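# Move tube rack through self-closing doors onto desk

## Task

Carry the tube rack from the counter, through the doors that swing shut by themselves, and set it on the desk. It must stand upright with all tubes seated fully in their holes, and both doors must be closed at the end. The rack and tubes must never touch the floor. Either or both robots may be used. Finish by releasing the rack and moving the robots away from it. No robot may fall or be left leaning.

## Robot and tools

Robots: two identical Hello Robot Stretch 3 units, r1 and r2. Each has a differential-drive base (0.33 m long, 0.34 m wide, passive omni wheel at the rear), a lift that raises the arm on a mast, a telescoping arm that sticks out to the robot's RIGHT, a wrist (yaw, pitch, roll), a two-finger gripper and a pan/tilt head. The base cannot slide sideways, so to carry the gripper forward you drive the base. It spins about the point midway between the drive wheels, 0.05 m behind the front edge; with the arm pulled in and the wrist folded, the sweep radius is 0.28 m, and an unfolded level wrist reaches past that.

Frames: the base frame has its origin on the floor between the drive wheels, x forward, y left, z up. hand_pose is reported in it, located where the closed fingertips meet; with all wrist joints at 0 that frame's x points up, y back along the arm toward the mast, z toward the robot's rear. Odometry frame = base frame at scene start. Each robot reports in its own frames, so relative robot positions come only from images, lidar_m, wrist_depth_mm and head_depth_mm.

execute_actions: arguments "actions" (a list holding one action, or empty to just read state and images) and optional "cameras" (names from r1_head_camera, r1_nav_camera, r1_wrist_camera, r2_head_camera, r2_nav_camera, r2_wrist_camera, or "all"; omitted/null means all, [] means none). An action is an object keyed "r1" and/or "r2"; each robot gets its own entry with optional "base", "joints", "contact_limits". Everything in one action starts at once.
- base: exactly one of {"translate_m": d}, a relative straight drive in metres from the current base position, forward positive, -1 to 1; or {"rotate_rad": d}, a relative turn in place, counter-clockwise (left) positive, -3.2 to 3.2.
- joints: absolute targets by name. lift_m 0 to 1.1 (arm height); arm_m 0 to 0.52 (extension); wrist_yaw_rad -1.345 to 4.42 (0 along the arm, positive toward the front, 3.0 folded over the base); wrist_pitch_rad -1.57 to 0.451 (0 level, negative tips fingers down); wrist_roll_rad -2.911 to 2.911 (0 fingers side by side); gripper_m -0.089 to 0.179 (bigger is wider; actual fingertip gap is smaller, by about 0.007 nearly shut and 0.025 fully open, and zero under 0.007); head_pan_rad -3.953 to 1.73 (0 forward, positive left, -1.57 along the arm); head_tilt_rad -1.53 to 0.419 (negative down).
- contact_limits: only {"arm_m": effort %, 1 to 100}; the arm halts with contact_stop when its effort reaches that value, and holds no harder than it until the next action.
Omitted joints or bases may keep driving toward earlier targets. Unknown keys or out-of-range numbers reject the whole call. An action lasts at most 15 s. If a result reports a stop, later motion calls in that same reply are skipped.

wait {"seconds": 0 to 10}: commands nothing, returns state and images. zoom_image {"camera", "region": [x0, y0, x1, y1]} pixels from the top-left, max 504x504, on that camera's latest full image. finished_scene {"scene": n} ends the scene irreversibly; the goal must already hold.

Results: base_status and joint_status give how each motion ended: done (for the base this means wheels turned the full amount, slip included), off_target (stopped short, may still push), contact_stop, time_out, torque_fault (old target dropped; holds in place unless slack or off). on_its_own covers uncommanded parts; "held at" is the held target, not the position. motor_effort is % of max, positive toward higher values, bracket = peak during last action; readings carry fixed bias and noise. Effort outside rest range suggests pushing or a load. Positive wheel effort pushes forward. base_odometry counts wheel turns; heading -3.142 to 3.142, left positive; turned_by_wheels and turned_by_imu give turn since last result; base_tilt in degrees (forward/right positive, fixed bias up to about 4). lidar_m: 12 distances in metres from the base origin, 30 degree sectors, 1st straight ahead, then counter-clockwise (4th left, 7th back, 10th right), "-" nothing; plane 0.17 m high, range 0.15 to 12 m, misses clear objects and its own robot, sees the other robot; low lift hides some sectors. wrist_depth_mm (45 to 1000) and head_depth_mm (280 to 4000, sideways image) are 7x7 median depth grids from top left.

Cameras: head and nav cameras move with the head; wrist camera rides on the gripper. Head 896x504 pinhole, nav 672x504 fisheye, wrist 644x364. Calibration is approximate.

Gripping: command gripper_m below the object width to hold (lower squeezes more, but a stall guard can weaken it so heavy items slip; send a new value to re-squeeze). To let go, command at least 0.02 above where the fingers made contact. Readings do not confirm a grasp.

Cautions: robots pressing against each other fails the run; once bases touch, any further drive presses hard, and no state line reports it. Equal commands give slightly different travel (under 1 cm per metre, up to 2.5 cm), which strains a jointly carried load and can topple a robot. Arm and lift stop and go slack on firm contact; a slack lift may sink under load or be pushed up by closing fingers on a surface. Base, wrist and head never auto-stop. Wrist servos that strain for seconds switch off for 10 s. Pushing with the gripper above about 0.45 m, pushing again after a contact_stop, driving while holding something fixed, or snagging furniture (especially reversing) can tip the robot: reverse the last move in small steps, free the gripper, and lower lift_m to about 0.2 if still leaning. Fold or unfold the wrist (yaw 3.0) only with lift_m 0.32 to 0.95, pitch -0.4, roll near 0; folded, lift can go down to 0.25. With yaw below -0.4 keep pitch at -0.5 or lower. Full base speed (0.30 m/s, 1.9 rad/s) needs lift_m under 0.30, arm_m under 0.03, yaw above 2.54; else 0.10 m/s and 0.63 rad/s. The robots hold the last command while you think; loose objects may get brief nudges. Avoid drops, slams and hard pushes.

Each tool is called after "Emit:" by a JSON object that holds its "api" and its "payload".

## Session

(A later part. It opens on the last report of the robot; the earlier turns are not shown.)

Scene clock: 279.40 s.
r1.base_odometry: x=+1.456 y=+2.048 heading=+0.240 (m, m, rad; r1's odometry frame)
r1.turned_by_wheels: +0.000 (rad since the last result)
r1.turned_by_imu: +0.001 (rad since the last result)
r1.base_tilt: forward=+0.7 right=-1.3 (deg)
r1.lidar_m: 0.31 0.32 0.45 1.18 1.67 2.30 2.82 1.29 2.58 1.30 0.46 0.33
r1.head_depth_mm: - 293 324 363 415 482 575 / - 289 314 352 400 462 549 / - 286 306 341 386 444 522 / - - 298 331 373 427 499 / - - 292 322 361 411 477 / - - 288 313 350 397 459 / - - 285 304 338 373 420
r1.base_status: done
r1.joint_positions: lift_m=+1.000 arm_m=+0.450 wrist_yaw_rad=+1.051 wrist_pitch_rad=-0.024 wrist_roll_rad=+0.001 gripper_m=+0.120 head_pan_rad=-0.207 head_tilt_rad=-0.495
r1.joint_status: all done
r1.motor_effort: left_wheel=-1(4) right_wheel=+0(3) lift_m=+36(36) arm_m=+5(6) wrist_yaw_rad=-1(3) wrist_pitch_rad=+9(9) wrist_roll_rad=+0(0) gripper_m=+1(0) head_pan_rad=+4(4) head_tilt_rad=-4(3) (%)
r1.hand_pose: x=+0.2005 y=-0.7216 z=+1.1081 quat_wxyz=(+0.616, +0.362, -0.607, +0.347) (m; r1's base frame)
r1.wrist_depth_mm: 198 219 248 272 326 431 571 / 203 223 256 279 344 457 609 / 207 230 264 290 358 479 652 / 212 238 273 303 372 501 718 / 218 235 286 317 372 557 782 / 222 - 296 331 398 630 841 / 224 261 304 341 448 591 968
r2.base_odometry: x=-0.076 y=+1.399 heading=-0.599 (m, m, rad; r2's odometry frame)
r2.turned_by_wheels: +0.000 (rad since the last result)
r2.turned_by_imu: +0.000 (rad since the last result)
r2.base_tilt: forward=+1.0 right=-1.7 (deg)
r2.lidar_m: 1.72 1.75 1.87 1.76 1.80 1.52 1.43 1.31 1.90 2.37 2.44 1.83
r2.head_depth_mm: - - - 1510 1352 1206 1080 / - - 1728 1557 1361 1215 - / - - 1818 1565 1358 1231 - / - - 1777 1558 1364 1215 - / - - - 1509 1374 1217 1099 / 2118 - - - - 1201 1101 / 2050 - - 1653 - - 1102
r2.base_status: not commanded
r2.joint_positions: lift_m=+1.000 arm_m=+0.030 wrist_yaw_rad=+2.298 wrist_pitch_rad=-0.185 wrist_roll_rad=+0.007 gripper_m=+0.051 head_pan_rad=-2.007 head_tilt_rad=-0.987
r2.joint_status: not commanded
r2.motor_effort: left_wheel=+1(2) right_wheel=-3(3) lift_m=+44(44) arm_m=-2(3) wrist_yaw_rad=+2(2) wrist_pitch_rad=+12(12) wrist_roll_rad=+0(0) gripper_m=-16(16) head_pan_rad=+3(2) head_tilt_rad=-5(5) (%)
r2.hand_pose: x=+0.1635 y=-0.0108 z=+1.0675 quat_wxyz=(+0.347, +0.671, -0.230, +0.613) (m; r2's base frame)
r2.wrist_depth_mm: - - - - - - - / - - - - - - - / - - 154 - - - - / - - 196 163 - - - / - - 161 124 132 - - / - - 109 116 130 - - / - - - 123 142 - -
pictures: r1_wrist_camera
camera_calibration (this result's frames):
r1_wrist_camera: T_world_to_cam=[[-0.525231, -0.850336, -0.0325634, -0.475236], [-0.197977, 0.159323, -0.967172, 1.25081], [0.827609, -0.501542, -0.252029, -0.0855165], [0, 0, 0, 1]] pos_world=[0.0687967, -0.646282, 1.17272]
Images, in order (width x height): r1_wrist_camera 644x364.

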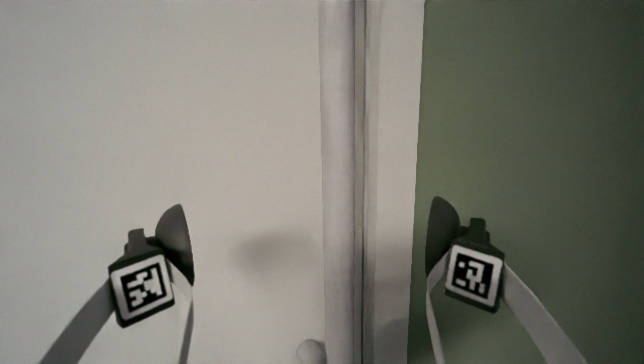

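Return to the earlier grip pose (x 1.524, arm .52).

Emit:
{"api": "execute_actions", "payload": {"actions": [{"r1":{"base":{"translate_m":0.07},"joints":{"arm_m":0.52}}}], "cameras": ["r1_wrist_camera"]}}

Emit:
{"api": "execute_actions", "payload": {"actions": [{"r1":{"joints":{"gripper_m":-0.035}}}], "cameras": []}}

Emit:
{"api": "execute_actions", "payload": {"actions": [{"r1":{"base":{"translate_m":-0.2},"joints":{"arm_m":0.49}}}], "cameras": []}}

Emit:
{"api": "execute_actions", "payload": {"actions": [{"r1":{"base":{"translate_m":-0.12},"joints":{"arm_m":0.46,"wrist_yaw_rad":1.12}}}], "cameras": []}}

Emit:
{"api": "execute_actions", "payload": {"actions": [{"r1":{"base":{"translate_m":-0.1},"joints":{"arm_m":0.41}}}], "cameras": ["r1_wrist_camera"]}}

Scene clock: 285.50 s.
r1.base_odometry: x=+1.524 y=+2.065 heading=+0.240 (m, m, rad; r1's odometry frame)
r1.turned_by_wheels: +0.000 (rad since the last result)
r1.turned_by_imu: -0.001 (rad since the last result)
r1.base_tilt: forward=+0.8 right=-1.6 (deg)
r1.lidar_m: 0.24 0.24 0.35 0.91 1.66 2.30 2.89 1.36 2.59 1.01 0.36 0.26
r1.head_depth_mm: - - - - 308 358 426 / - - - - 298 343 406 / - - - - 293 329 388 / - - - - 288 317 370 / - - - - - 306 355 / - - - - - 297 340 / - - - - - 289 315
r1.base_status: done
r1.joint_positions: lift_m=+1.000 arm_m=+0.519 wrist_yaw_rad=+1.051 wrist_pitch_rad=-0.024 wrist_roll_rad=+0.001 gripper_m=+0.120 head_pan_rad=-0.207 head_tilt_rad=-0.495
r1.joint_status: all done
r1.motor_effort: left_wheel=-1(3) right_wheel=+0(4) lift_m=+36(36) arm_m=+5(5) wrist_yaw_rad=-1(1) wrist_pitch_rad=+9(9) wrist_roll_rad=+0(0) gripper_m=+0(0) head_pan_rad=+5(5) head_tilt_rad=-3(3) (%)
r1.hand_pose: x=+0.2005 y=-0.7907 z=+1.1081 quat_wxyz=(+0.616, +0.362, -0.607, +0.347) (m; r1's base frame)
r1.wrist_depth_mm: 146 160 180 133 236 315 418 / 150 165 185 137 246 331 446 / 154 169 196 141 258 349 483 / 158 174 201 147 268 373 523 / 162 174 209 153 270 408 567 / 166 - 217 161 285 460 617 / - 192 224 245 306 434 726
r2.base_odometry: x=-0.076 y=+1.399 heading=-0.599 (m, m, rad; r2's odometry frame)
r2.turned_by_wheels: +0.000 (rad since the last result)
r2.turned_by_imu: +0.000 (rad since the last result)
r2.base_tilt: forward=+1.0 right=-1.6 (deg)
r2.lidar_m: 1.72 1.76 1.88 1.76 1.79 1.52 1.43 1.36 1.90 2.38 2.43 1.83
r2.head_depth_mm: - - - 1541 1359 1202 1088 / - - 1723 1550 1354 1208 - / - - 1812 1555 1365 1230 - / - - 1784 1568 1365 1219 - / - - - 1508 1370 1218 1098 / 2101 - - - - 1207 1103 / 2052 - - 1649 - - 1101
r2.base_status: not commanded
r2.joint_positions: lift_m=+1.000 arm_m=+0.030 wrist_yaw_rad=+2.298 wrist_pitch_rad=-0.185 wrist_roll_rad=+0.007 gripper_m=+0.051 head_pan_rad=-2.007 head_tilt_rad=-0.987
r2.joint_status: not commanded
r2.motor_effort: left_wheel=+1(2) right_wheel=-2(2) lift_m=+44(44) arm_m=-3(3) wrist_yaw_rad=+2(1) wrist_pitch_rad=+12(12) wrist_roll_rad=+0(0) gripper_m=-16(17) head_pan_rad=+3(2) head_tilt_rad=-5(5) (%)
r2.hand_pose: x=+0.1635 y=-0.0108 z=+1.0675 quat_wxyz=(+0.347, +0.671, -0.230, +0.613) (m; r2's base frame)
r2.wrist_depth_mm: - - - - - - - / - - - - - - - / - - 154 - - - - / - - 194 162 - - - / - - 163 125 132 - - / - - 109 116 130 - - / - - - 124 143 - -
pictures: r1_wrist_camera
camera_calibration (this result's frames):
r1_wrist_camera: T_world_to_cam=[[-0.525231, -0.850336, -0.0325636, -0.533969], [-0.197977, 0.159323, -0.967172, 1.26181], [0.827609, -0.501542, -0.252028, -0.120159], [0, 0, 0, 1]] pos_world=[0.0687967, -0.715354, 1.17272]
Images, in order (width x height): r1_wrist_camera 644x364.

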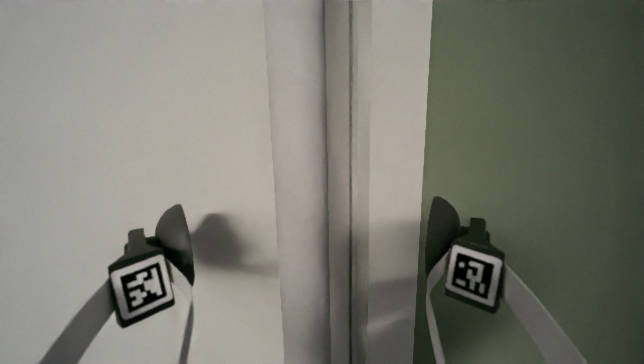

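Scene clock: 287.53 s.
r1.base_odometry: x=+1.524 y=+2.065 heading=+0.240 (m, m, rad; r1's odometry frame)
r1.turned_by_wheels: +0.000 (rad since the last result)
r1.turned_by_imu: +0.000 (rad since the last result)
r1.base_tilt: forward=+0.7 right=-1.3 (deg)
r1.lidar_m: 0.24 0.24 0.35 0.92 1.67 2.31 2.89 1.35 2.58 1.01 0.36 0.26
r1.head_depth_mm: - - - - 307 357 425 / - - - - 298 343 406 / - - - - 293 330 387 / - - - - 288 317 370 / - - - - - 305 354 / - - - - - 297 340 / - - - - - 289 314
r1.base_status: not commanded
r1.joint_positions: lift_m=+1.000 arm_m=+0.519 wrist_yaw_rad=+1.057 wrist_pitch_rad=-0.024 wrist_roll_rad=+0.001 gripper_m=-0.034 head_pan_rad=-0.207 head_tilt_rad=-0.495
r1.joint_status: all done
r1.motor_effort: left_wheel=+3(3) right_wheel=-3(3) lift_m=+36(36) arm_m=+4(5) wrist_yaw_rad=-7(7) wrist_pitch_rad=+9(9) wrist_roll_rad=+0(0) gripper_m=-26(99) head_pan_rad=+4(4) head_tilt_rad=-3(3) (%)
r1.hand_pose: x=+0.2013 y=-0.7892 z=+1.1081 quat_wxyz=(+0.615, +0.364, -0.606, +0.349) (m; r1's base frame)
r1.wrist_depth_mm: 145 159 181 129 233 308 408 / 149 163 187 134 243 325 435 / 152 168 192 139 254 344 463 / 156 172 198 145 266 367 502 / 160 178 198 147 305 386 551 / 164 183 - 156 332 414 600 / 170 185 221 165 298 449 661
r2.base_odometry: x=-0.076 y=+1.399 heading=-0.599 (m, m, rad; r2's odometry frame)
r2.turned_by_wheels: +0.000 (rad since the last result)
r2.turned_by_imu: +0.000 (rad since the last result)
r2.base_tilt: forward=+0.9 right=-1.6 (deg)
r2.lidar_m: 1.72 1.76 1.87 1.76 1.80 1.52 1.43 1.36 1.90 2.38 2.44 1.83
r2.head_depth_mm: - - - 1551 1357 1205 1086 / - - 1732 1545 1362 1211 - / - - 1794 1555 1363 1232 - / - - 1782 1565 1372 1215 - / - - - 1507 1366 1217 1097 / 2100 - - - - 1204 1102 / 2058 - - 1649 - - 1104
r2.base_status: not commanded
r2.joint_positions: lift_m=+1.000 arm_m=+0.030 wrist_yaw_rad=+2.298 wrist_pitch_rad=-0.185 wrist_roll_rad=+0.007 gripper_m=+0.051 head_pan_rad=-2.007 head_tilt_rad=-0.987
r2.joint_status: not commanded
r2.motor_effort: left_wheel=+1(1) right_wheel=-3(2) lift_m=+43(43) arm_m=-2(3) wrist_yaw_rad=+2(1) wrist_pitch_rad=+12(12) wrist_roll_rad=+0(0) gripper_m=-16(16) head_pan_rad=+4(3) head_tilt_rad=-5(5) (%)
r2.hand_pose: x=+0.1635 y=-0.0108 z=+1.0675 quat_wxyz=(+0.347, +0.671, -0.230, +0.613) (m; r2's base frame)
r2.wrist_depth_mm: - - - - - - - / - - - - - - - / - - 154 - - - - / - - 195 162 - - - / - - 163 124 132 - - / - - 109 116 131 - - / - - - 123 143 - -
pictures: none
No camera images: the call's "cameras" was empty. Leave "cameras" out to get every camera's image.

Scene clock: 290.70 s.
r1.base_odometry: x=+1.330 y=+2.017 heading=+0.240 (m, m, rad; r1's odometry frame)
r1.turned_by_wheels: +0.000 (rad since the last result)
r1.turned_by_imu: -0.001 (rad since the last result)
r1.base_tilt: forward=+0.8 right=-1.4 (deg)
r1.lidar_m: 0.43 0.45 0.63 1.60 1.67 2.32 2.69 1.19 1.26 1.84 0.50 0.43
r1.head_depth_mm: 333 364 402 449 506 581 681 / 333 363 400 449 506 583 681 / 334 363 402 447 505 583 682 / 333 363 401 447 506 581 677 / 332 364 402 446 505 581 681 / 333 363 401 446 506 580 667 / 333 363 401 446 486 550 637
r1.base_status: done
r1.joint_positions: lift_m=+1.000 arm_m=+0.490 wrist_yaw_rad=+1.073 wrist_pitch_rad=-0.024 wrist_roll_rad=+0.001 gripper_m=-0.019 head_pan_rad=-0.207 head_tilt_rad=-0.495
r1.joint_status: all done
r1.on_its_own: gripper_m is held at -0.020, not at your -0.035, by its stall guard, which is still easing; wrist_yaw_rad is at rest, and its effort (-19) is outside its rest range (-12 to +12)
r1.motor_effort: left_wheel=+6(8) right_wheel=-8(12) lift_m=+36(36) arm_m=-3(15) wrist_yaw_rad=-19(43) wrist_pitch_rad=+9(9) wrist_roll_rad=+0(0) gripper_m=-20(29) head_pan_rad=+4(5) head_tilt_rad=-3(3) (%)
r1.hand_pose: x=+0.2032 y=-0.7572 z=+1.1081 quat_wxyz=(+0.612, +0.369, -0.603, +0.354) (m; r1's base frame)
r1.wrist_depth_mm: 166 174 186 133 502 616 799 / 171 180 191 138 520 635 837 / 176 186 201 142 548 679 915 / 181 193 208 148 571 714 976 / 186 198 211 151 609 762 - / 192 205 - 157 661 811 - / 199 210 233 247 630 891 -
r2.base_odometry: x=-0.076 y=+1.399 heading=-0.599 (m, m, rad; r2's odometry frame)
r2.turned_by_wheels: +0.000 (rad since the last result)
r2.turned_by_imu: +0.000 (rad since the last result)
r2.base_tilt: forward=+1.1 right=-1.7 (deg)
r2.lidar_m: 1.72 1.75 1.87 1.76 1.80 1.52 1.23 1.20 1.24 2.37 2.44 1.83
r2.head_depth_mm: - - - 1456 1354 1205 1086 / - - 1709 1514 1356 1210 - / - - 1812 1556 1356 1234 - / - - 1791 1564 1372 1215 - / - - - 1506 1372 1219 1098 / 2115 - - - - 1206 1100 / 2061 - - 1645 - - 1102
r2.base_status: not commanded
r2.joint_positions: lift_m=+1.000 arm_m=+0.030 wrist_yaw_rad=+2.298 wrist_pitch_rad=-0.185 wrist_roll_rad=+0.007 gripper_m=+0.051 head_pan_rad=-2.007 head_tilt_rad=-0.987
r2.joint_status: not commanded
r2.motor_effort: left_wheel=+1(1) right_wheel=-3(2) lift_m=+44(44) arm_m=-2(3) wrist_yaw_rad=+2(1) wrist_pitch_rad=+12(12) wrist_roll_rad=+0(0) gripper_m=-16(16) head_pan_rad=+3(2) head_tilt_rad=-5(5) (%)
r2.hand_pose: x=+0.1635 y=-0.0108 z=+1.0675 quat_wxyz=(+0.347, +0.671, -0.230, +0.613) (m; r2's base frame)
r2.wrist_depth_mm: - - - - - - - / - - - - - - - / - - 154 - - - - / - - 195 162 - - - / - - 163 124 132 - - / - - 109 116 130 - - / - - - 123 142 - -
pictures: none
No camera images: the call's "cameras" was empty. Leave "cameras" out to get every camera's image.

Scene clock: 292.93 s.
r1.base_odometry: x=+1.213 y=+1.989 heading=+0.241 (m, m, rad; r1's odometry frame)
r1.turned_by_wheels: +0.000 (rad since the last result)
r1.turned_by_imu: +0.000 (rad since the last result)
r1.base_tilt: forward=+0.7 right=-1.6 (deg)
r1.lidar_m: 0.52 0.59 0.79 1.60 1.67 2.67 2.56 1.09 1.16 2.34 0.56 0.51
r1.head_depth_mm: 400 436 478 533 596 683 790 / 403 441 484 541 610 697 814 / 409 447 493 550 619 713 832 / 413 452 499 557 632 728 855 / 419 458 508 569 647 745 878 / 424 464 515 578 658 751 865 / 429 471 524 573 640 722 842
r1.base_status: done
r1.joint_positions: lift_m=+1.000 arm_m=+0.460 wrist_yaw_rad=+1.136 wrist_pitch_rad=-0.024 wrist_roll_rad=+0.001 gripper_m=-0.019 head_pan_rad=-0.207 head_tilt_rad=-0.495
r1.joint_status: all done
r1.on_its_own: gripper_m is held at -0.020, not at your -0.035, by its stall guard, which is not easing now; wrist_yaw_rad is at rest, and its effort (-14) is outside its rest range (-12 to +12)
r1.motor_effort: left_wheel=+5(10) right_wheel=-6(11) lift_m=+36(36) arm_m=-4(12) wrist_yaw_rad=-14(40) wrist_pitch_rad=+8(9) wrist_roll_rad=+0(0) gripper_m=-21(23) head_pan_rad=+4(4) head_tilt_rad=-3(3) (%)
r1.hand_pose: x=+0.2104 y=-0.7129 z=+1.1080 quat_wxyz=(+0.601, +0.388, -0.591, +0.373) (m; r1's base frame)
r1.wrist_depth_mm: 188 191 196 136 208 732 901 / 194 198 203 141 643 771 954 / 201 205 211 146 682 809 - / 208 212 219 152 710 832 - / 217 221 224 155 741 897 - / 225 230 240 163 804 932 - / 234 238 249 210 267 - -
r2.base_odometry: x=-0.076 y=+1.399 heading=-0.599 (m, m, rad; r2's odometry frame)
r2.turned_by_wheels: +0.000 (rad since the last result)
r2.turned_by_imu: +0.000 (rad since the last result)
r2.base_tilt: forward=+1.0 right=-1.6 (deg)
r2.lidar_m: 1.72 1.76 1.87 1.76 1.80 1.52 1.10 1.10 1.11 2.37 2.44 1.82
r2.head_depth_mm: - - - 1455 1351 1208 1087 / - - 1509 1464 1356 1207 - / - - 1813 1536 1361 1231 - / - - 1789 1564 1370 1218 - / - - - 1509 1372 1223 1097 / 2110 - - - - 1203 1098 / 2056 - - 1641 - - 1100
r2.base_status: not commanded
r2.joint_positions: lift_m=+1.000 arm_m=+0.030 wrist_yaw_rad=+2.298 wrist_pitch_rad=-0.185 wrist_roll_rad=+0.007 gripper_m=+0.051 head_pan_rad=-2.007 head_tilt_rad=-0.987
r2.joint_status: not commanded
r2.motor_effort: left_wheel=+1(2) right_wheel=-2(3) lift_m=+44(44) arm_m=-2(2) wrist_yaw_rad=+1(2) wrist_pitch_rad=+12(12) wrist_roll_rad=+0(0) gripper_m=-15(16) head_pan_rad=+3(3) head_tilt_rad=-4(5) (%)
r2.hand_pose: x=+0.1635 y=-0.0108 z=+1.0675 quat_wxyz=(+0.347, +0.671, -0.230, +0.613) (m; r2's base frame)
r2.wrist_depth_mm: - - - - - - - / - - - - - - - / - - 153 - - - - / - - 196 162 - - - / - - 163 124 132 - - / - - 109 116 131 - - / - - - 124 143 - -
pictures: none
No camera images: the call's "cameras" was empty. Leave "cameras" out to get every camera's image.

Scene clock: 294.93 s.
r1.base_odometry: x=+1.116 y=+1.965 heading=+0.241 (m, m, rad; r1's odometry frame)
r1.turned_by_wheels: +0.000 (rad since the last result)
r1.turned_by_imu: +0.000 (rad since the last result)
r1.base_tilt: forward=+0.8 right=-1.4 (deg)
r1.lidar_m: 0.58 0.69 0.93 1.60 1.67 2.57 2.46 1.02 1.02 2.48 0.59 0.56
r1.head_depth_mm: 440 479 524 581 652 739 852 / 451 492 540 600 673 768 900 / 462 505 555 619 698 803 938 / 472 517 572 639 726 833 990 / 485 533 589 663 754 872 1043 / 497 547 608 685 783 897 1033 / 510 564 626 682 768 869 1003
r1.base_status: done
r1.joint_positions: lift_m=+1.000 arm_m=+0.410 wrist_yaw_rad=+1.144 wrist_pitch_rad=-0.025 wrist_roll_rad=+0.001 gripper_m=-0.019 head_pan_rad=-0.207 head_tilt_rad=-0.495
r1.joint_status: all done
r1.on_its_own: gripper_m is held at -0.020, not at your -0.035, by its stall guard, which is not easing now; wrist_yaw_rad is at rest, and its effort (-19) is outside its rest range (-12 to +12)
r1.motor_effort: left_wheel=+7(7) right_wheel=-8(13) lift_m=+36(35) arm_m=-4(10) wrist_yaw_rad=-19(20) wrist_pitch_rad=+9(9) wrist_roll_rad=+0(0) gripper_m=-21(20) head_pan_rad=+4(5) head_tilt_rad=-4(4) (%)
r1.hand_pose: x=+0.2113 y=-0.6609 z=+1.1079 quat_wxyz=(+0.599, +0.390, -0.590, +0.375) (m; r1's base frame)
r1.wrist_depth_mm: 207 206 204 140 202 849 - / 214 213 211 144 209 887 - / 223 223 220 149 220 957 - / 232 231 228 154 227 - - / 243 241 239 156 551 - - / 254 253 250 164 937 - - / 265 263 260 253 257 - -
r2.base_odometry: x=-0.076 y=+1.399 heading=-0.599 (m, m, rad; r2's odometry frame)
r2.turned_by_wheels: +0.000 (rad since the last result)
r2.turned_by_imu: +0.000 (rad since the last result)
r2.base_tilt: forward=+1.0 right=-1.7 (deg)
r2.lidar_m: 1.72 1.76 1.87 1.76 1.80 1.52 0.99 1.14 1.03 2.37 2.43 1.83
r2.head_depth_mm: - - - 1492 1349 1206 1084 / - - 1481 1421 1351 1207 - / - - 1815 1468 1363 1229 - / - - 1779 1561 1376 1219 - / - - - 1509 1371 1219 1099 / 2103 - - - - 1209 1095 / 2061 - - 1650 - - 1102
r2.base_status: not commanded
r2.joint_positions: lift_m=+1.000 arm_m=+0.030 wrist_yaw_rad=+2.298 wrist_pitch_rad=-0.185 wrist_roll_rad=+0.007 gripper_m=+0.051 head_pan_rad=-2.007 head_tilt_rad=-0.987
r2.joint_status: not commanded
r2.motor_effort: left_wheel=+2(2) right_wheel=-3(2) lift_m=+44(44) arm_m=-3(2) wrist_yaw_rad=+2(1) wrist_pitch_rad=+12(12) wrist_roll_rad=+0(0) gripper_m=-17(17) head_pan_rad=+2(2) head_tilt_rad=-5(5) (%)
r2.hand_pose: x=+0.1635 y=-0.0108 z=+1.0675 quat_wxyz=(+0.347, +0.671, -0.230, +0.613) (m; r2's base frame)
r2.wrist_depth_mm: - - - - - - - / - - - - - - - / - - 153 - - - - / - - 194 162 - - - / - - 163 124 132 - - / - - 109 116 130 - - / - - - 123 143 - -
pictures: r1_wrist_camera
camera_calibration (this result's frames):
r1_wrist_camera: T_world_to_cam=[[-0.443912, -0.895479, -0.0325424, -0.465032], [-0.212636, 0.140549, -0.96697, 1.23356], [0.870476, -0.42233, -0.252803, -0.0199574], [0, 0, 0, 1]] pos_world=[0.0732377, -0.598231, 1.17263]
Images, in order (width x height): r1_wrist_camera 644x364.

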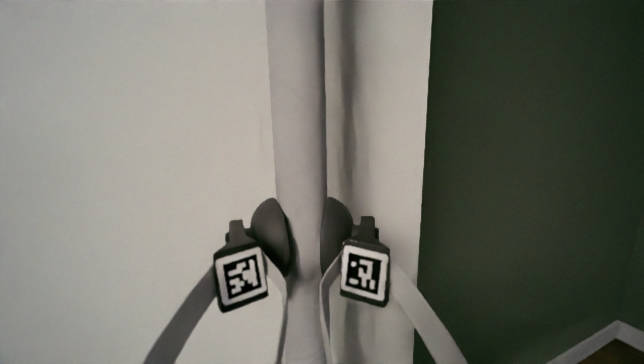

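Emit:
{"api": "execute_actions", "payload": {"actions": [{"r1":{"base":{"translate_m":-0.08},"joints":{"arm_m":0.33,"wrist_yaw_rad":1.1}}}], "cameras": []}}

Emit:
{"api": "execute_actions", "payload": {"actions": [{"r1":{"base":{"translate_m":-0.07},"joints":{"arm_m":0.24,"wrist_yaw_rad":1.03}}}], "cameras": []}}

Emit:
{"api": "execute_actions", "payload": {"actions": [{"r1":{"base":{"translate_m":-0.05},"joints":{"arm_m":0.12,"wrist_yaw_rad":0.9}}}], "cameras": []}}

Emit:
{"api": "execute_actions", "payload": {"actions": [{"r1":{"base":{"translate_m":-0.03},"joints":{"arm_m":0.02,"wrist_yaw_rad":0.8}}}], "cameras": []}}

Emit:
{"api": "execute_actions", "payload": {"actions": [{"r2":{"base":{"translate_m":-0.68}}}], "cameras": ["r2_nav_camera","r1_wrist_camera"]}}

Scene clock: 302.07 s.
r1.base_odometry: x=+1.039 y=+1.946 heading=+0.241 (m, m, rad; r1's odometry frame)
r1.turned_by_wheels: +0.000 (rad since the last result)
r1.turned_by_imu: -0.002 (rad since the last result)
r1.base_tilt: forward=+0.8 right=-1.7 (deg)
r1.lidar_m: 0.62 0.77 1.05 1.61 1.67 2.49 2.38 2.46 0.97 2.48 0.59 0.58
r1.head_depth_mm: 458 497 543 599 669 756 870 / 475 515 566 628 703 799 924 / 492 536 591 657 742 851 994 / 509 558 618 692 784 909 1073 / 530 581 646 727 837 972 1166 / 552 607 680 769 884 1008 1170 / 576 641 701 773 870 989 1129
r1.base_status: done
r1.joint_positions: lift_m=+1.000 arm_m=+0.330 wrist_yaw_rad=+1.096 wrist_pitch_rad=-0.025 wrist_roll_rad=+0.001 gripper_m=-0.019 head_pan_rad=-0.207 head_tilt_rad=-0.495
r1.joint_status: all done
r1.on_its_own: gripper_m is held at -0.020, not at your -0.035, by its stall guard, which is not easing now
r1.motor_effort: left_wheel=+0(6) right_wheel=+0(14) lift_m=+36(36) arm_m=-7(7) wrist_yaw_rad=+3(27) wrist_pitch_rad=+9(10) wrist_roll_rad=+0(0) gripper_m=-18(21) head_pan_rad=+4(5) head_tilt_rad=-3(3) (%)
r1.hand_pose: x=+0.2059 y=-0.5922 z=+1.1078 quat_wxyz=(+0.608, +0.376, -0.599, +0.361) (m; r1's base frame)
r1.wrist_depth_mm: 221 216 209 138 198 - - / 231 224 216 143 205 - - / 241 233 225 152 215 - - / 252 243 234 222 223 - - / 262 255 245 158 232 - - / 275 266 257 167 - - - / 290 280 269 180 255 - -
r2.base_odometry: x=-0.076 y=+1.399 heading=-0.599 (m, m, rad; r2's odometry frame)
r2.turned_by_wheels: +0.000 (rad since the last result)
r2.turned_by_imu: +0.000 (rad since the last result)
r2.base_tilt: forward=+1.0 right=-1.6 (deg)
r2.lidar_m: 1.72 1.76 1.87 1.76 1.80 1.52 0.89 1.02 0.97 2.38 2.43 1.83
r2.head_depth_mm: - - - 1547 1357 1200 1086 / - - 1718 1418 1358 1202 - / - - 1742 1426 1361 1230 - / - - 1786 1530 1374 1220 - / - - - 1511 1370 1220 1096 / 2119 - - - - 1210 1098 / 2050 - - 1651 - - 1102
r2.base_status: not commanded
r2.joint_positions: lift_m=+1.000 arm_m=+0.030 wrist_yaw_rad=+2.298 wrist_pitch_rad=-0.185 wrist_roll_rad=+0.007 gripper_m=+0.051 head_pan_rad=-2.007 head_tilt_rad=-0.987
r2.joint_status: not commanded
r2.motor_effort: left_wheel=+2(2) right_wheel=-2(2) lift_m=+44(44) arm_m=-3(2) wrist_yaw_rad=+2(2) wrist_pitch_rad=+12(12) wrist_roll_rad=+0(0) gripper_m=-17(17) head_pan_rad=+5(2) head_tilt_rad=-5(5) (%)
r2.hand_pose: x=+0.1635 y=-0.0108 z=+1.0675 quat_wxyz=(+0.347, +0.671, -0.230, +0.613) (m; r2's base frame)
r2.wrist_depth_mm: - - - - - - - / - - - - - - - / - - 153 - - - - / - - 194 162 - - - / - - 163 124 132 - - / - - 109 116 130 - - / - - - 123 142 - -
pictures: none
No camera images: the call's "cameras" was empty. Leave "cameras" out to get every camera's image.

Scene clock: 303.97 s.
r1.base_odometry: x=+0.971 y=+1.929 heading=+0.241 (m, m, rad; r1's odometry frame)
r1.turned_by_wheels: +0.000 (rad since the last result)
r1.turned_by_imu: -0.001 (rad since the last result)
r1.base_tilt: forward=+0.7 right=-1.6 (deg)
r1.lidar_m: 0.64 0.84 1.15 1.60 1.67 2.42 2.32 2.40 0.92 2.48 0.56 0.56
r1.head_depth_mm: 461 497 543 595 662 747 851 / 480 524 573 633 705 803 930 / 504 551 607 674 761 870 1023 / 531 583 644 723 822 957 1127 / 559 617 690 777 896 1053 1244 / 591 661 739 843 978 1119 1261 / 628 703 773 858 959 1090 1242
r1.base_status: done
r1.joint_positions: lift_m=+1.000 arm_m=+0.240 wrist_yaw_rad=+1.027 wrist_pitch_rad=-0.026 wrist_roll_rad=+0.001 gripper_m=-0.019 head_pan_rad=-0.207 head_tilt_rad=-0.495
r1.joint_status: all done
r1.on_its_own: gripper_m is held at -0.020, not at your -0.035, by its stall guard, which is not easing now
r1.motor_effort: left_wheel=+0(8) right_wheel=-1(15) lift_m=+37(35) arm_m=-7(9) wrist_yaw_rad=+2(30) wrist_pitch_rad=+9(10) wrist_roll_rad=+0(0) gripper_m=-18(20) head_pan_rad=+5(4) head_tilt_rad=-3(3) (%)
r1.hand_pose: x=+0.1972 y=-0.5177 z=+1.1076 quat_wxyz=(+0.620, +0.355, -0.611, +0.339) (m; r1's base frame)
r1.wrist_depth_mm: 234 223 213 139 196 - - / 243 233 222 144 203 - - / 255 244 231 152 210 - - / 266 253 241 220 220 - - / 279 265 251 159 229 - - / 295 279 266 168 - - - / 314 296 275 215 249 - -
r2.base_odometry: x=-0.076 y=+1.399 heading=-0.599 (m, m, rad; r2's odometry frame)
r2.turned_by_wheels: +0.000 (rad since the last result)
r2.turned_by_imu: +0.000 (rad since the last result)
r2.base_tilt: forward=+1.0 right=-1.7 (deg)
r2.lidar_m: 1.72 1.76 1.87 1.76 1.80 1.52 0.81 0.86 0.93 2.38 2.44 1.83
r2.head_depth_mm: - - - 1543 1350 1202 1087 / - - 1730 1468 1353 1208 - / - - 1776 1391 1364 1233 - / - - 1776 1472 1366 1215 - / - - - 1506 1371 1215 1097 / 2121 - - - - 1206 1105 / 2064 - - 1660 - - 1102
r2.base_status: not commanded
r2.joint_positions: lift_m=+1.000 arm_m=+0.030 wrist_yaw_rad=+2.298 wrist_pitch_rad=-0.185 wrist_roll_rad=+0.007 gripper_m=+0.051 head_pan_rad=-2.007 head_tilt_rad=-0.987
r2.joint_status: not commanded
r2.motor_effort: left_wheel=+1(1) right_wheel=-2(3) lift_m=+43(44) arm_m=-3(2) wrist_yaw_rad=+2(3) wrist_pitch_rad=+12(11) wrist_roll_rad=+0(0) gripper_m=-15(16) head_pan_rad=+2(3) head_tilt_rad=-5(5) (%)
r2.hand_pose: x=+0.1635 y=-0.0108 z=+1.0675 quat_wxyz=(+0.347, +0.671, -0.230, +0.613) (m; r2's base frame)
r2.wrist_depth_mm: - - - - - - - / - - - - - - - / - - 154 - - - - / - - 194 161 - - - / - - 162 124 132 - - / - - 109 116 130 - - / - - - 123 143 - -
pictures: none
No camera images: the call's "cameras" was empty. Leave "cameras" out to get every camera's image.

Scene clock: 306.47 s.
r1.base_odometry: x=+0.922 y=+1.917 heading=+0.241 (m, m, rad; r1's odometry frame)
r1.turned_by_wheels: +0.000 (rad since the last result)
r1.turned_by_imu: -0.001 (rad since the last result)
r1.base_tilt: forward=+0.8 right=-1.6 (deg)
r1.lidar_m: 0.79 0.90 1.21 1.61 1.68 2.36 2.26 2.34 0.89 2.49 0.85 0.78
r1.head_depth_mm: 632 684 753 838 938 1071 1222 / 639 696 764 850 959 1099 1245 / 651 708 781 870 984 1130 1259 / 659 722 796 886 1003 1165 1288 / 669 734 809 911 1032 1194 1315 / 676 744 826 927 1041 1200 1300 / 688 753 829 912 1020 1155 1269
r1.base_status: done
r1.joint_positions: lift_m=+1.000 arm_m=+0.120 wrist_yaw_rad=+0.902 wrist_pitch_rad=-0.024 wrist_roll_rad=+0.001 gripper_m=-0.020 head_pan_rad=-0.207 head_tilt_rad=-0.495
r1.joint_status: all done
r1.on_its_own: gripper_m is held at -0.020, not at your -0.035, by its stall guard, which is not easing now
r1.motor_effort: left_wheel=+0(12) right_wheel=+1(24) lift_m=+35(37) arm_m=-6(7) wrist_yaw_rad=-2(61) wrist_pitch_rad=+9(10) wrist_roll_rad=+0(0) gripper_m=-10(23) head_pan_rad=+5(4) head_tilt_rad=-3(4) (%)
r1.hand_pose: x=+0.1792 y=-0.4238 z=+1.1081 quat_wxyz=(+0.640, +0.316, -0.633, +0.300) (m; r1's base frame)
r1.wrist_depth_mm: 479 505 540 581 - - - / 490 519 565 605 - - - / 505 536 576 632 - - - / 517 554 602 650 - - - / 530 570 626 - - - - / 557 598 636 704 - - - / 567 615 680 756 - - -
r2.base_odometry: x=-0.076 y=+1.399 heading=-0.599 (m, m, rad; r2's odometry frame)
r2.turned_by_wheels: +0.000 (rad since the last result)
r2.turned_by_imu: +0.000 (rad since the last result)
r2.base_tilt: forward=+1.1 right=-1.6 (deg)
r2.lidar_m: 1.72 1.76 1.87 1.76 1.79 1.52 1.08 1.22 0.90 2.37 2.43 1.83
r2.head_depth_mm: - - - 1545 1351 1208 1085 / - - 1726 1518 1360 1210 - / - - 1774 1364 1361 1231 - / - - 1760 1422 1370 1216 - / - - - 1505 1369 1216 1098 / 2114 - - - - 1205 1102 / 2050 - - 1638 - - 1100
r2.base_status: not commanded
r2.joint_positions: lift_m=+1.000 arm_m=+0.030 wrist_yaw_rad=+2.298 wrist_pitch_rad=-0.185 wrist_roll_rad=+0.007 gripper_m=+0.051 head_pan_rad=-2.007 head_tilt_rad=-0.987
r2.joint_status: not commanded
r2.motor_effort: left_wheel=+2(1) right_wheel=-3(3) lift_m=+44(43) arm_m=-2(2) wrist_yaw_rad=+1(2) wrist_pitch_rad=+12(12) wrist_roll_rad=+0(0) gripper_m=-16(16) head_pan_rad=+3(2) head_tilt_rad=-5(5) (%)
r2.hand_pose: x=+0.1635 y=-0.0108 z=+1.0675 quat_wxyz=(+0.347, +0.671, -0.230, +0.613) (m; r2's base frame)
r2.wrist_depth_mm: - - - - - - - / - - - - - - - / - - 154 - - - - / - - 194 161 - - - / - - 163 124 132 - - / - - 109 116 130 - - / - - - 124 142 - -
pictures: none
No camera images: the call's "cameras" was empty. Leave "cameras" out to get every camera's image.

Scene clock: 308.57 s.
r1.base_odometry: x=+0.893 y=+1.910 heading=+0.241 (m, m, rad; r1's odometry frame)
r1.turned_by_wheels: +0.000 (rad since the last result)
r1.turned_by_imu: -0.001 (rad since the last result)
r1.base_tilt: forward=+0.8 right=-1.6 (deg)
r1.lidar_m: 0.89 0.93 1.25 1.61 1.67 2.33 2.24 2.32 0.87 2.48 1.28 0.93
r1.head_depth_mm: 830 915 1016 1142 1306 1465 1297 / 814 891 990 1106 1250 1432 1317 / 797 873 962 1074 1214 1392 1311 / 777 849 933 1035 1180 1345 1313 / 765 830 906 1012 1134 1297 1322 / 746 809 889 979 1083 1232 1324 / 731 790 855 945 1055 1201 1300
r1.base_status: done
r1.joint_positions: lift_m=+1.000 arm_m=+0.020 wrist_yaw_rad=+0.802 wrist_pitch_rad=-0.024 wrist_roll_rad=+0.001 gripper_m=-0.020 head_pan_rad=-0.207 head_tilt_rad=-0.495
r1.joint_status: all done
r1.on_its_own: gripper_m is held at -0.020, not at your -0.035, by its stall guard, which is not easing now
r1.motor_effort: left_wheel=-1(4) right_wheel=+1(3) lift_m=+36(36) arm_m=-6(7) wrist_yaw_rad=-2(3) wrist_pitch_rad=+9(9) wrist_roll_rad=+0(0) gripper_m=-10(11) head_pan_rad=+5(4) head_tilt_rad=-4(3) (%)
r1.hand_pose: x=+0.1624 y=-0.3430 z=+1.1081 quat_wxyz=(+0.654, +0.284, -0.648, +0.268) (m; r1's base frame)
r1.wrist_depth_mm: 648 753 923 - - - - / 652 767 951 - - - - / 669 788 957 - - - - / 674 790 972 - - - - / 699 823 - - - - - / 703 850 983 - - - - / 722 866 - - - - -
r2.base_odometry: x=-0.076 y=+1.399 heading=-0.599 (m, m, rad; r2's odometry frame)
r2.turned_by_wheels: +0.000 (rad since the last result)
r2.turned_by_imu: +0.000 (rad since the last result)
r2.base_tilt: forward=+1.0 right=-1.7 (deg)
r2.lidar_m: 1.72 1.75 1.87 1.76 1.80 1.53 1.43 1.46 0.88 2.38 2.44 1.82
r2.head_depth_mm: - - - 1546 1355 1202 1083 / - - 1726 1553 1361 1210 - / - - 1809 1365 1361 1235 - / - - 1704 1391 1368 1219 - / - - - 1507 1371 1219 1099 / 2129 - - - - 1206 1099 / 2062 - - 1638 - - 1103
r2.base_status: not commanded
r2.joint_positions: lift_m=+1.000 arm_m=+0.030 wrist_yaw_rad=+2.298 wrist_pitch_rad=-0.185 wrist_roll_rad=+0.007 gripper_m=+0.051 head_pan_rad=-2.007 head_tilt_rad=-0.987
r2.joint_status: not commanded
r2.motor_effort: left_wheel=+2(2) right_wheel=-2(2) lift_m=+44(44) arm_m=-2(3) wrist_yaw_rad=+2(2) wrist_pitch_rad=+12(12) wrist_roll_rad=+0(0) gripper_m=-16(17) head_pan_rad=+2(3) head_tilt_rad=-5(5) (%)
r2.hand_pose: x=+0.1635 y=-0.0108 z=+1.0675 quat_wxyz=(+0.347, +0.671, -0.230, +0.613) (m; r2's base frame)
r2.wrist_depth_mm: - - - - - - - / - - - - - - - / - - 154 - - - - / - - 193 162 - - - / - - 163 124 132 - - / - - 109 116 130 - - / - - - 123 142 - -
pictures: none
No camera images: the call's "cameras" was empty. Leave "cameras" out to get every camera's image.

Scene clock: 316.30 s.
r1.base_odometry: x=+0.893 y=+1.910 heading=+0.241 (m, m, rad; r1's odometry frame)
r1.turned_by_wheels: +0.000 (rad since the last result)
r1.turned_by_imu: -0.002 (rad since the last result)
r1.base_tilt: forward=+0.9 right=-1.3 (deg)
r1.lidar_m: 0.89 0.93 1.26 1.61 1.67 2.33 2.23 2.31 2.59 0.76 1.27 0.94
r1.head_depth_mm: 833 913 1017 1142 1309 1465 1301 / 814 896 986 1112 1253 1436 1308 / 796 866 959 1068 1211 1398 1302 / 779 844 933 1038 1177 1341 1320 / 759 825 908 1010 1137 1283 1323 / 745 810 881 978 1095 1232 1324 / 728 787 853 948 1060 1195 1310
r1.base_status: not commanded
r1.joint_positions: lift_m=+1.000 arm_m=+0.020 wrist_yaw_rad=+0.802 wrist_pitch_rad=-0.024 wrist_roll_rad=+0.001 gripper_m=-0.020 head_pan_rad=-0.207 head_tilt_rad=-0.495
r1.joint_status: not commanded
r1.on_its_own: gripper_m is held at -0.020, not at your -0.035, by its stall guard, which is not easing now
r1.motor_effort: left_wheel=+0(0) right_wheel=+1(1) lift_m=+36(36) arm_m=-6(6) wrist_yaw_rad=-2(2) wrist_pitch_rad=+9(8) wrist_roll_rad=+0(0) gripper_m=-10(9) head_pan_rad=+5(4) head_tilt_rad=-3(4) (%)
r1.hand_pose: x=+0.1624 y=-0.3430 z=+1.1081 quat_wxyz=(+0.654, +0.284, -0.648, +0.268) (m; r1's base frame)
r1.wrist_depth_mm: 649 754 914 - - 589 402 / 662 767 928 - 388 529 - / 671 781 950 - - 301 - / 694 816 973 - - 363 385 / 705 817 998 - - - - / 709 831 973 - - - - / 728 867 - - - - -
r2.base_odometry: x=-0.637 y=+1.782 heading=-0.599 (m, m, rad; r2's odometry frame)
r2.turned_by_wheels: +0.000 (rad since the last result)
r2.turned_by_imu: -0.003 (rad since the last result)
r2.base_tilt: forward=+1.0 right=-1.7 (deg)
r2.lidar_m: 2.40 2.45 1.82 1.71 1.17 0.81 0.75 0.77 1.00 0.77 0.77 2.54
r2.head_depth_mm: - - - 1377 1352 1205 1087 / - - 1533 1525 1357 1209 - / - - 1708 1557 1363 1228 - / - - 1782 1561 1372 1216 - / - - - 1508 1369 1220 1096 / 2723 - - - - 1205 1101 / 2137 - - 1648 - - 1103
r2.base_status: done
r2.joint_positions: lift_m=+1.000 arm_m=+0.030 wrist_yaw_rad=+2.298 wrist_pitch_rad=-0.185 wrist_roll_rad=+0.007 gripper_m=+0.051 head_pan_rad=-2.007 head_tilt_rad=-0.987
r2.joint_status: not commanded
r2.motor_effort: left_wheel=+2(3) right_wheel=-3(6) lift_m=+44(44) arm_m=-3(2) wrist_yaw_rad=+2(2) wrist_pitch_rad=+12(12) wrist_roll_rad=+0(0) gripper_m=-16(17) head_pan_rad=+3(2) head_tilt_rad=-5(5) (%)
r2.hand_pose: x=+0.1635 y=-0.0108 z=+1.0675 quat_wxyz=(+0.347, +0.671, -0.230, +0.613) (m; r2's base frame)
r2.wrist_depth_mm: - - - - - - - / - - - - - - - / - - 154 - - - - / - - 195 162 - - - / - - 163 125 132 - - / - - 109 116 130 - - / - - - 124 142 - -
pictures: r1_wrist_camera, r2_nav_camera (sideways: a quarter turn counterclockwise sets it upright)
camera_calibration (this result's frames):
r1_wrist_camera: T_world_to_cam=[[-0.718429, -0.694837, -0.0325702, -0.0886231], [-0.152735, 0.203255, -0.96714, 1.19061], [0.678625, -0.689847, -0.25215, 0.0956094], [0, 0, 0, 1]] pos_world=[0.0532952, -0.23762, 1.17271]
r2_nav_camera: T_world_to_cam=[[-0.342183, -0.754464, 0.560085, -0.689043], [-0.907736, 0.419414, 0.0103926, 0.0496824], [-0.242748, -0.504853, -0.82837, 1.03872], [0, 0, 0, 1]] pos_world=[0.0614682, -0.0162921, 1.24585]
Images, in order (width x height): r1_wrist_camera 644x364, r2_nav_camera 672x504.

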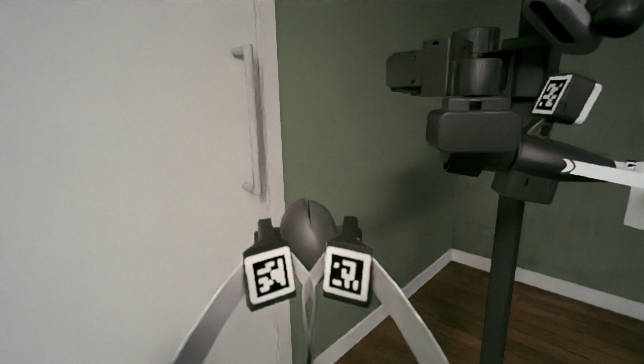

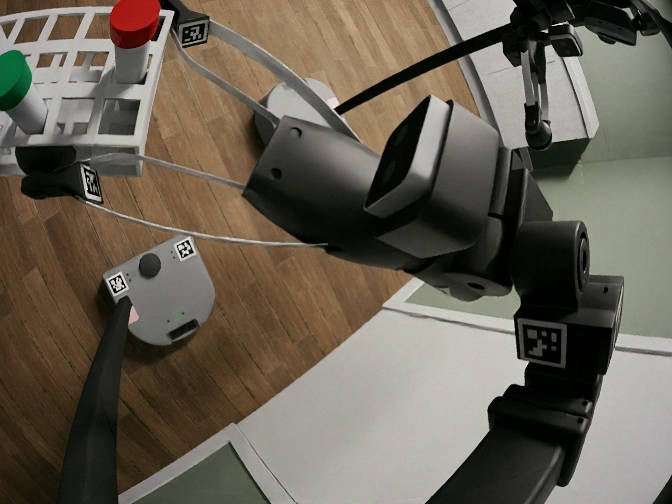

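Emit:
{"api": "execute_actions", "payload": {"actions": [{"r2":{"base":{"translate_m":0.35}},"r1":{"base":{"translate_m":0.58},"joints":{"wrist_yaw_rad":1.05,"gripper_m":0.12}}}], "cameras": []}}

Emit:
{"api": "execute_actions", "payload": {"actions": [{"r1":{"base":{"translate_m":0.075},"joints":{"arm_m":0.52}}}], "cameras": ["r1_wrist_camera"]}}

Scene clock: 326.70 s.
r1.base_odometry: x=+1.456 y=+2.048 heading=+0.241 (m, m, rad; r1's odometry frame)
r1.turned_by_wheels: +0.000 (rad since the last result)
r1.turned_by_imu: +0.003 (rad since the last result)
r1.base_tilt: forward=+0.9 right=-1.5 (deg)
r1.lidar_m: 0.31 0.32 0.45 1.19 1.68 2.32 2.82 1.06 1.06 1.29 0.46 0.33
r1.head_depth_mm: - 293 323 363 414 480 573 / - 289 314 350 399 461 546 / - 286 305 340 386 444 520 / - - 298 331 373 426 499 / - - 292 321 361 411 477 / - - 289 312 349 397 458 / - - 285 304 339 372 423
r1.base_status: done
r1.joint_positions: lift_m=+1.000 arm_m=+0.020 wrist_yaw_rad=+1.047 wrist_pitch_rad=-0.024 wrist_roll_rad=+0.001 gripper_m=+0.120 head_pan_rad=-0.207 head_tilt_rad=-0.495
r1.joint_status: all done
r1.motor_effort: left_wheel=-1(5) right_wheel=+2(2) lift_m=+36(36) arm_m=-6(6) wrist_yaw_rad=+3(4) wrist_pitch_rad=+9(8) wrist_roll_rad=+0(0) gripper_m=+1(81) head_pan_rad=+5(4) head_tilt_rad=-3(3) (%)
r1.hand_pose: x=+0.1999 y=-0.2933 z=+1.1081 quat_wxyz=(+0.617, +0.361, -0.608, +0.346) (m; r1's base frame)
r1.wrist_depth_mm: 193 213 243 282 336 420 511 / 197 219 250 292 350 444 539 / 202 223 258 301 364 462 564 / 207 230 265 314 381 494 687 / 211 230 276 325 385 535 762 / 217 - 286 340 402 597 823 / 219 254 296 354 444 577 986
r2.base_odometry: x=-0.348 y=+1.585 heading=-0.599 (m, m, rad; r2's odometry frame)
r2.turned_by_wheels: +0.000 (rad since the last result)
r2.turned_by_imu: +0.001 (rad since the last result)
r2.base_tilt: forward=+0.9 right=-1.8 (deg)
r2.lidar_m: 2.05 2.09 1.84 1.74 1.70 1.17 1.10 1.13 1.06 2.38 2.45 2.17
r2.head_depth_mm: - - - 1491 1354 1204 1085 / - - 1474 1443 1361 1209 - / - - 1811 1485 1360 1228 - / - - 1776 1554 1369 1220 - / - - - 1510 1366 1216 1095 / 2131 - - - - 1210 1095 / 2075 - - 1644 - - 1104
r2.base_status: done
r2.joint_positions: lift_m=+1.000 arm_m=+0.030 wrist_yaw_rad=+2.298 wrist_pitch_rad=-0.185 wrist_roll_rad=+0.007 gripper_m=+0.051 head_pan_rad=-2.007 head_tilt_rad=-0.987
r2.joint_status: not commanded
r2.motor_effort: left_wheel=+2(5) right_wheel=-2(3) lift_m=+44(44) arm_m=-2(2) wrist_yaw_rad=+3(1) wrist_pitch_rad=+12(12) wrist_roll_rad=+0(0) gripper_m=-17(17) head_pan_rad=+3(2) head_tilt_rad=-5(5) (%)
r2.hand_pose: x=+0.1635 y=-0.0108 z=+1.0675 quat_wxyz=(+0.347, +0.671, -0.230, +0.613) (m; r2's base frame)
r2.wrist_depth_mm: - - - - - - - / - - - - - - - / - - 153 - - - - / - - 195 162 - - - / - - 162 124 132 - - / - - 109 116 130 - - / - - - 124 142 - -
pictures: none
No camera images: the call's "cameras" was empty. Leave "cameras" out to get every camera's image.

Scene clock: 331.53 s.
r1.base_odometry: x=+1.529 y=+2.066 heading=+0.241 (m, m, rad; r1's odometry frame)
r1.turned_by_wheels: +0.000 (rad since the last result)
r1.turned_by_imu: +0.000 (rad since the last result)
r1.base_tilt: forward=+1.0 right=-1.5 (deg)
r1.lidar_m: 0.24 0.24 0.34 0.91 1.67 2.32 2.89 1.11 1.18 0.92 0.35 0.25
r1.head_depth_mm: - - - - 301 348 414 / - - - - 294 333 394 / - - - - 289 321 377 / - - - - - 309 360 / - - - - - 299 345 / - - - - - 294 331 / - - - - - 287 307
r1.base_status: done
r1.joint_positions: lift_m=+1.000 arm_m=+0.519 wrist_yaw_rad=+1.048 wrist_pitch_rad=-0.024 wrist_roll_rad=+0.001 gripper_m=+0.120 head_pan_rad=-0.207 head_tilt_rad=-0.495
r1.joint_status: all done
r1.motor_effort: left_wheel=-1(3) right_wheel=+1(5) lift_m=+36(36) arm_m=+5(5) wrist_yaw_rad=+2(2) wrist_pitch_rad=+8(9) wrist_roll_rad=+0(0) gripper_m=+1(1) head_pan_rad=+5(4) head_tilt_rad=-4(3) (%)
r1.hand_pose: x=+0.2000 y=-0.7914 z=+1.1081 quat_wxyz=(+0.617, +0.361, -0.608, +0.346) (m; r1's base frame)
r1.wrist_depth_mm: 141 154 175 124 226 300 395 / 144 158 181 129 235 317 425 / 147 162 187 134 244 335 453 / 151 167 192 140 254 356 495 / 155 166 199 145 257 385 544 / 159 - 207 153 273 435 593 / - 184 214 160 294 413 690
r2.base_odometry: x=-0.348 y=+1.585 heading=-0.599 (m, m, rad; r2's odometry frame)
r2.turned_by_wheels: +0.000 (rad since the last result)
r2.turned_by_imu: +0.000 (rad since the last result)
r2.base_tilt: forward=+1.0 right=-1.8 (deg)
r2.lidar_m: 2.05 2.09 1.85 1.74 1.70 1.17 1.10 1.12 1.12 2.39 2.45 2.18
r2.head_depth_mm: - - - 1477 1356 1206 1086 / - - 1510 1464 1352 1205 - / - - 1813 1519 1360 1230 - / - - 1787 1560 1372 1213 - / - - - 1505 1373 1221 1096 / 2114 - - - - 1203 1103 / 2074 - - 1643 - - 1100
r2.base_status: not commanded
r2.joint_positions: lift_m=+1.000 arm_m=+0.030 wrist_yaw_rad=+2.298 wrist_pitch_rad=-0.185 wrist_roll_rad=+0.007 gripper_m=+0.051 head_pan_rad=-2.007 head_tilt_rad=-0.987
r2.joint_status: not commanded
r2.motor_effort: left_wheel=+2(2) right_wheel=-3(2) lift_m=+44(44) arm_m=-2(2) wrist_yaw_rad=+2(0) wrist_pitch_rad=+12(12) wrist_roll_rad=+0(0) gripper_m=-16(16) head_pan_rad=+3(2) head_tilt_rad=-5(5) (%)
r2.hand_pose: x=+0.1635 y=-0.0108 z=+1.0675 quat_wxyz=(+0.347, +0.671, -0.230, +0.613) (m; r2's base frame)
r2.wrist_depth_mm: - - - - - - - / - - - - - - - / - - 154 - - - - / - - 195 161 - - - / - - 163 124 132 - - / - - 109 116 130 - - / - - - 124 142 - -
pictures: r1_wrist_camera
camera_calibration (this result's frames):
r1_wrist_camera: T_world_to_cam=[[-0.52809, -0.848563, -0.0325759, -0.532847], [-0.197405, 0.159981, -0.96718, 1.26228], [0.825925, -0.504328, -0.251995, -0.122085], [0, 0, 0, 1]] pos_world=[0.0686207, -0.715666, 1.17272]
Images, in order (width x height): r1_wrist_camera 644x364.

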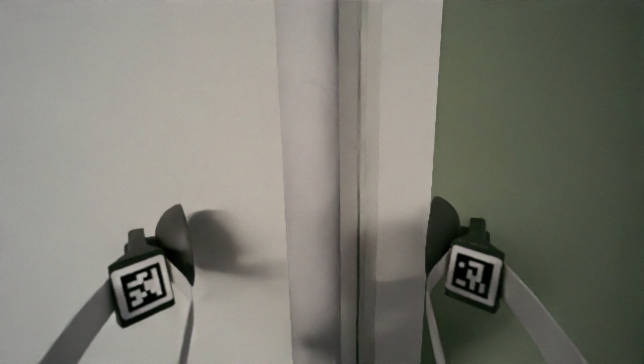

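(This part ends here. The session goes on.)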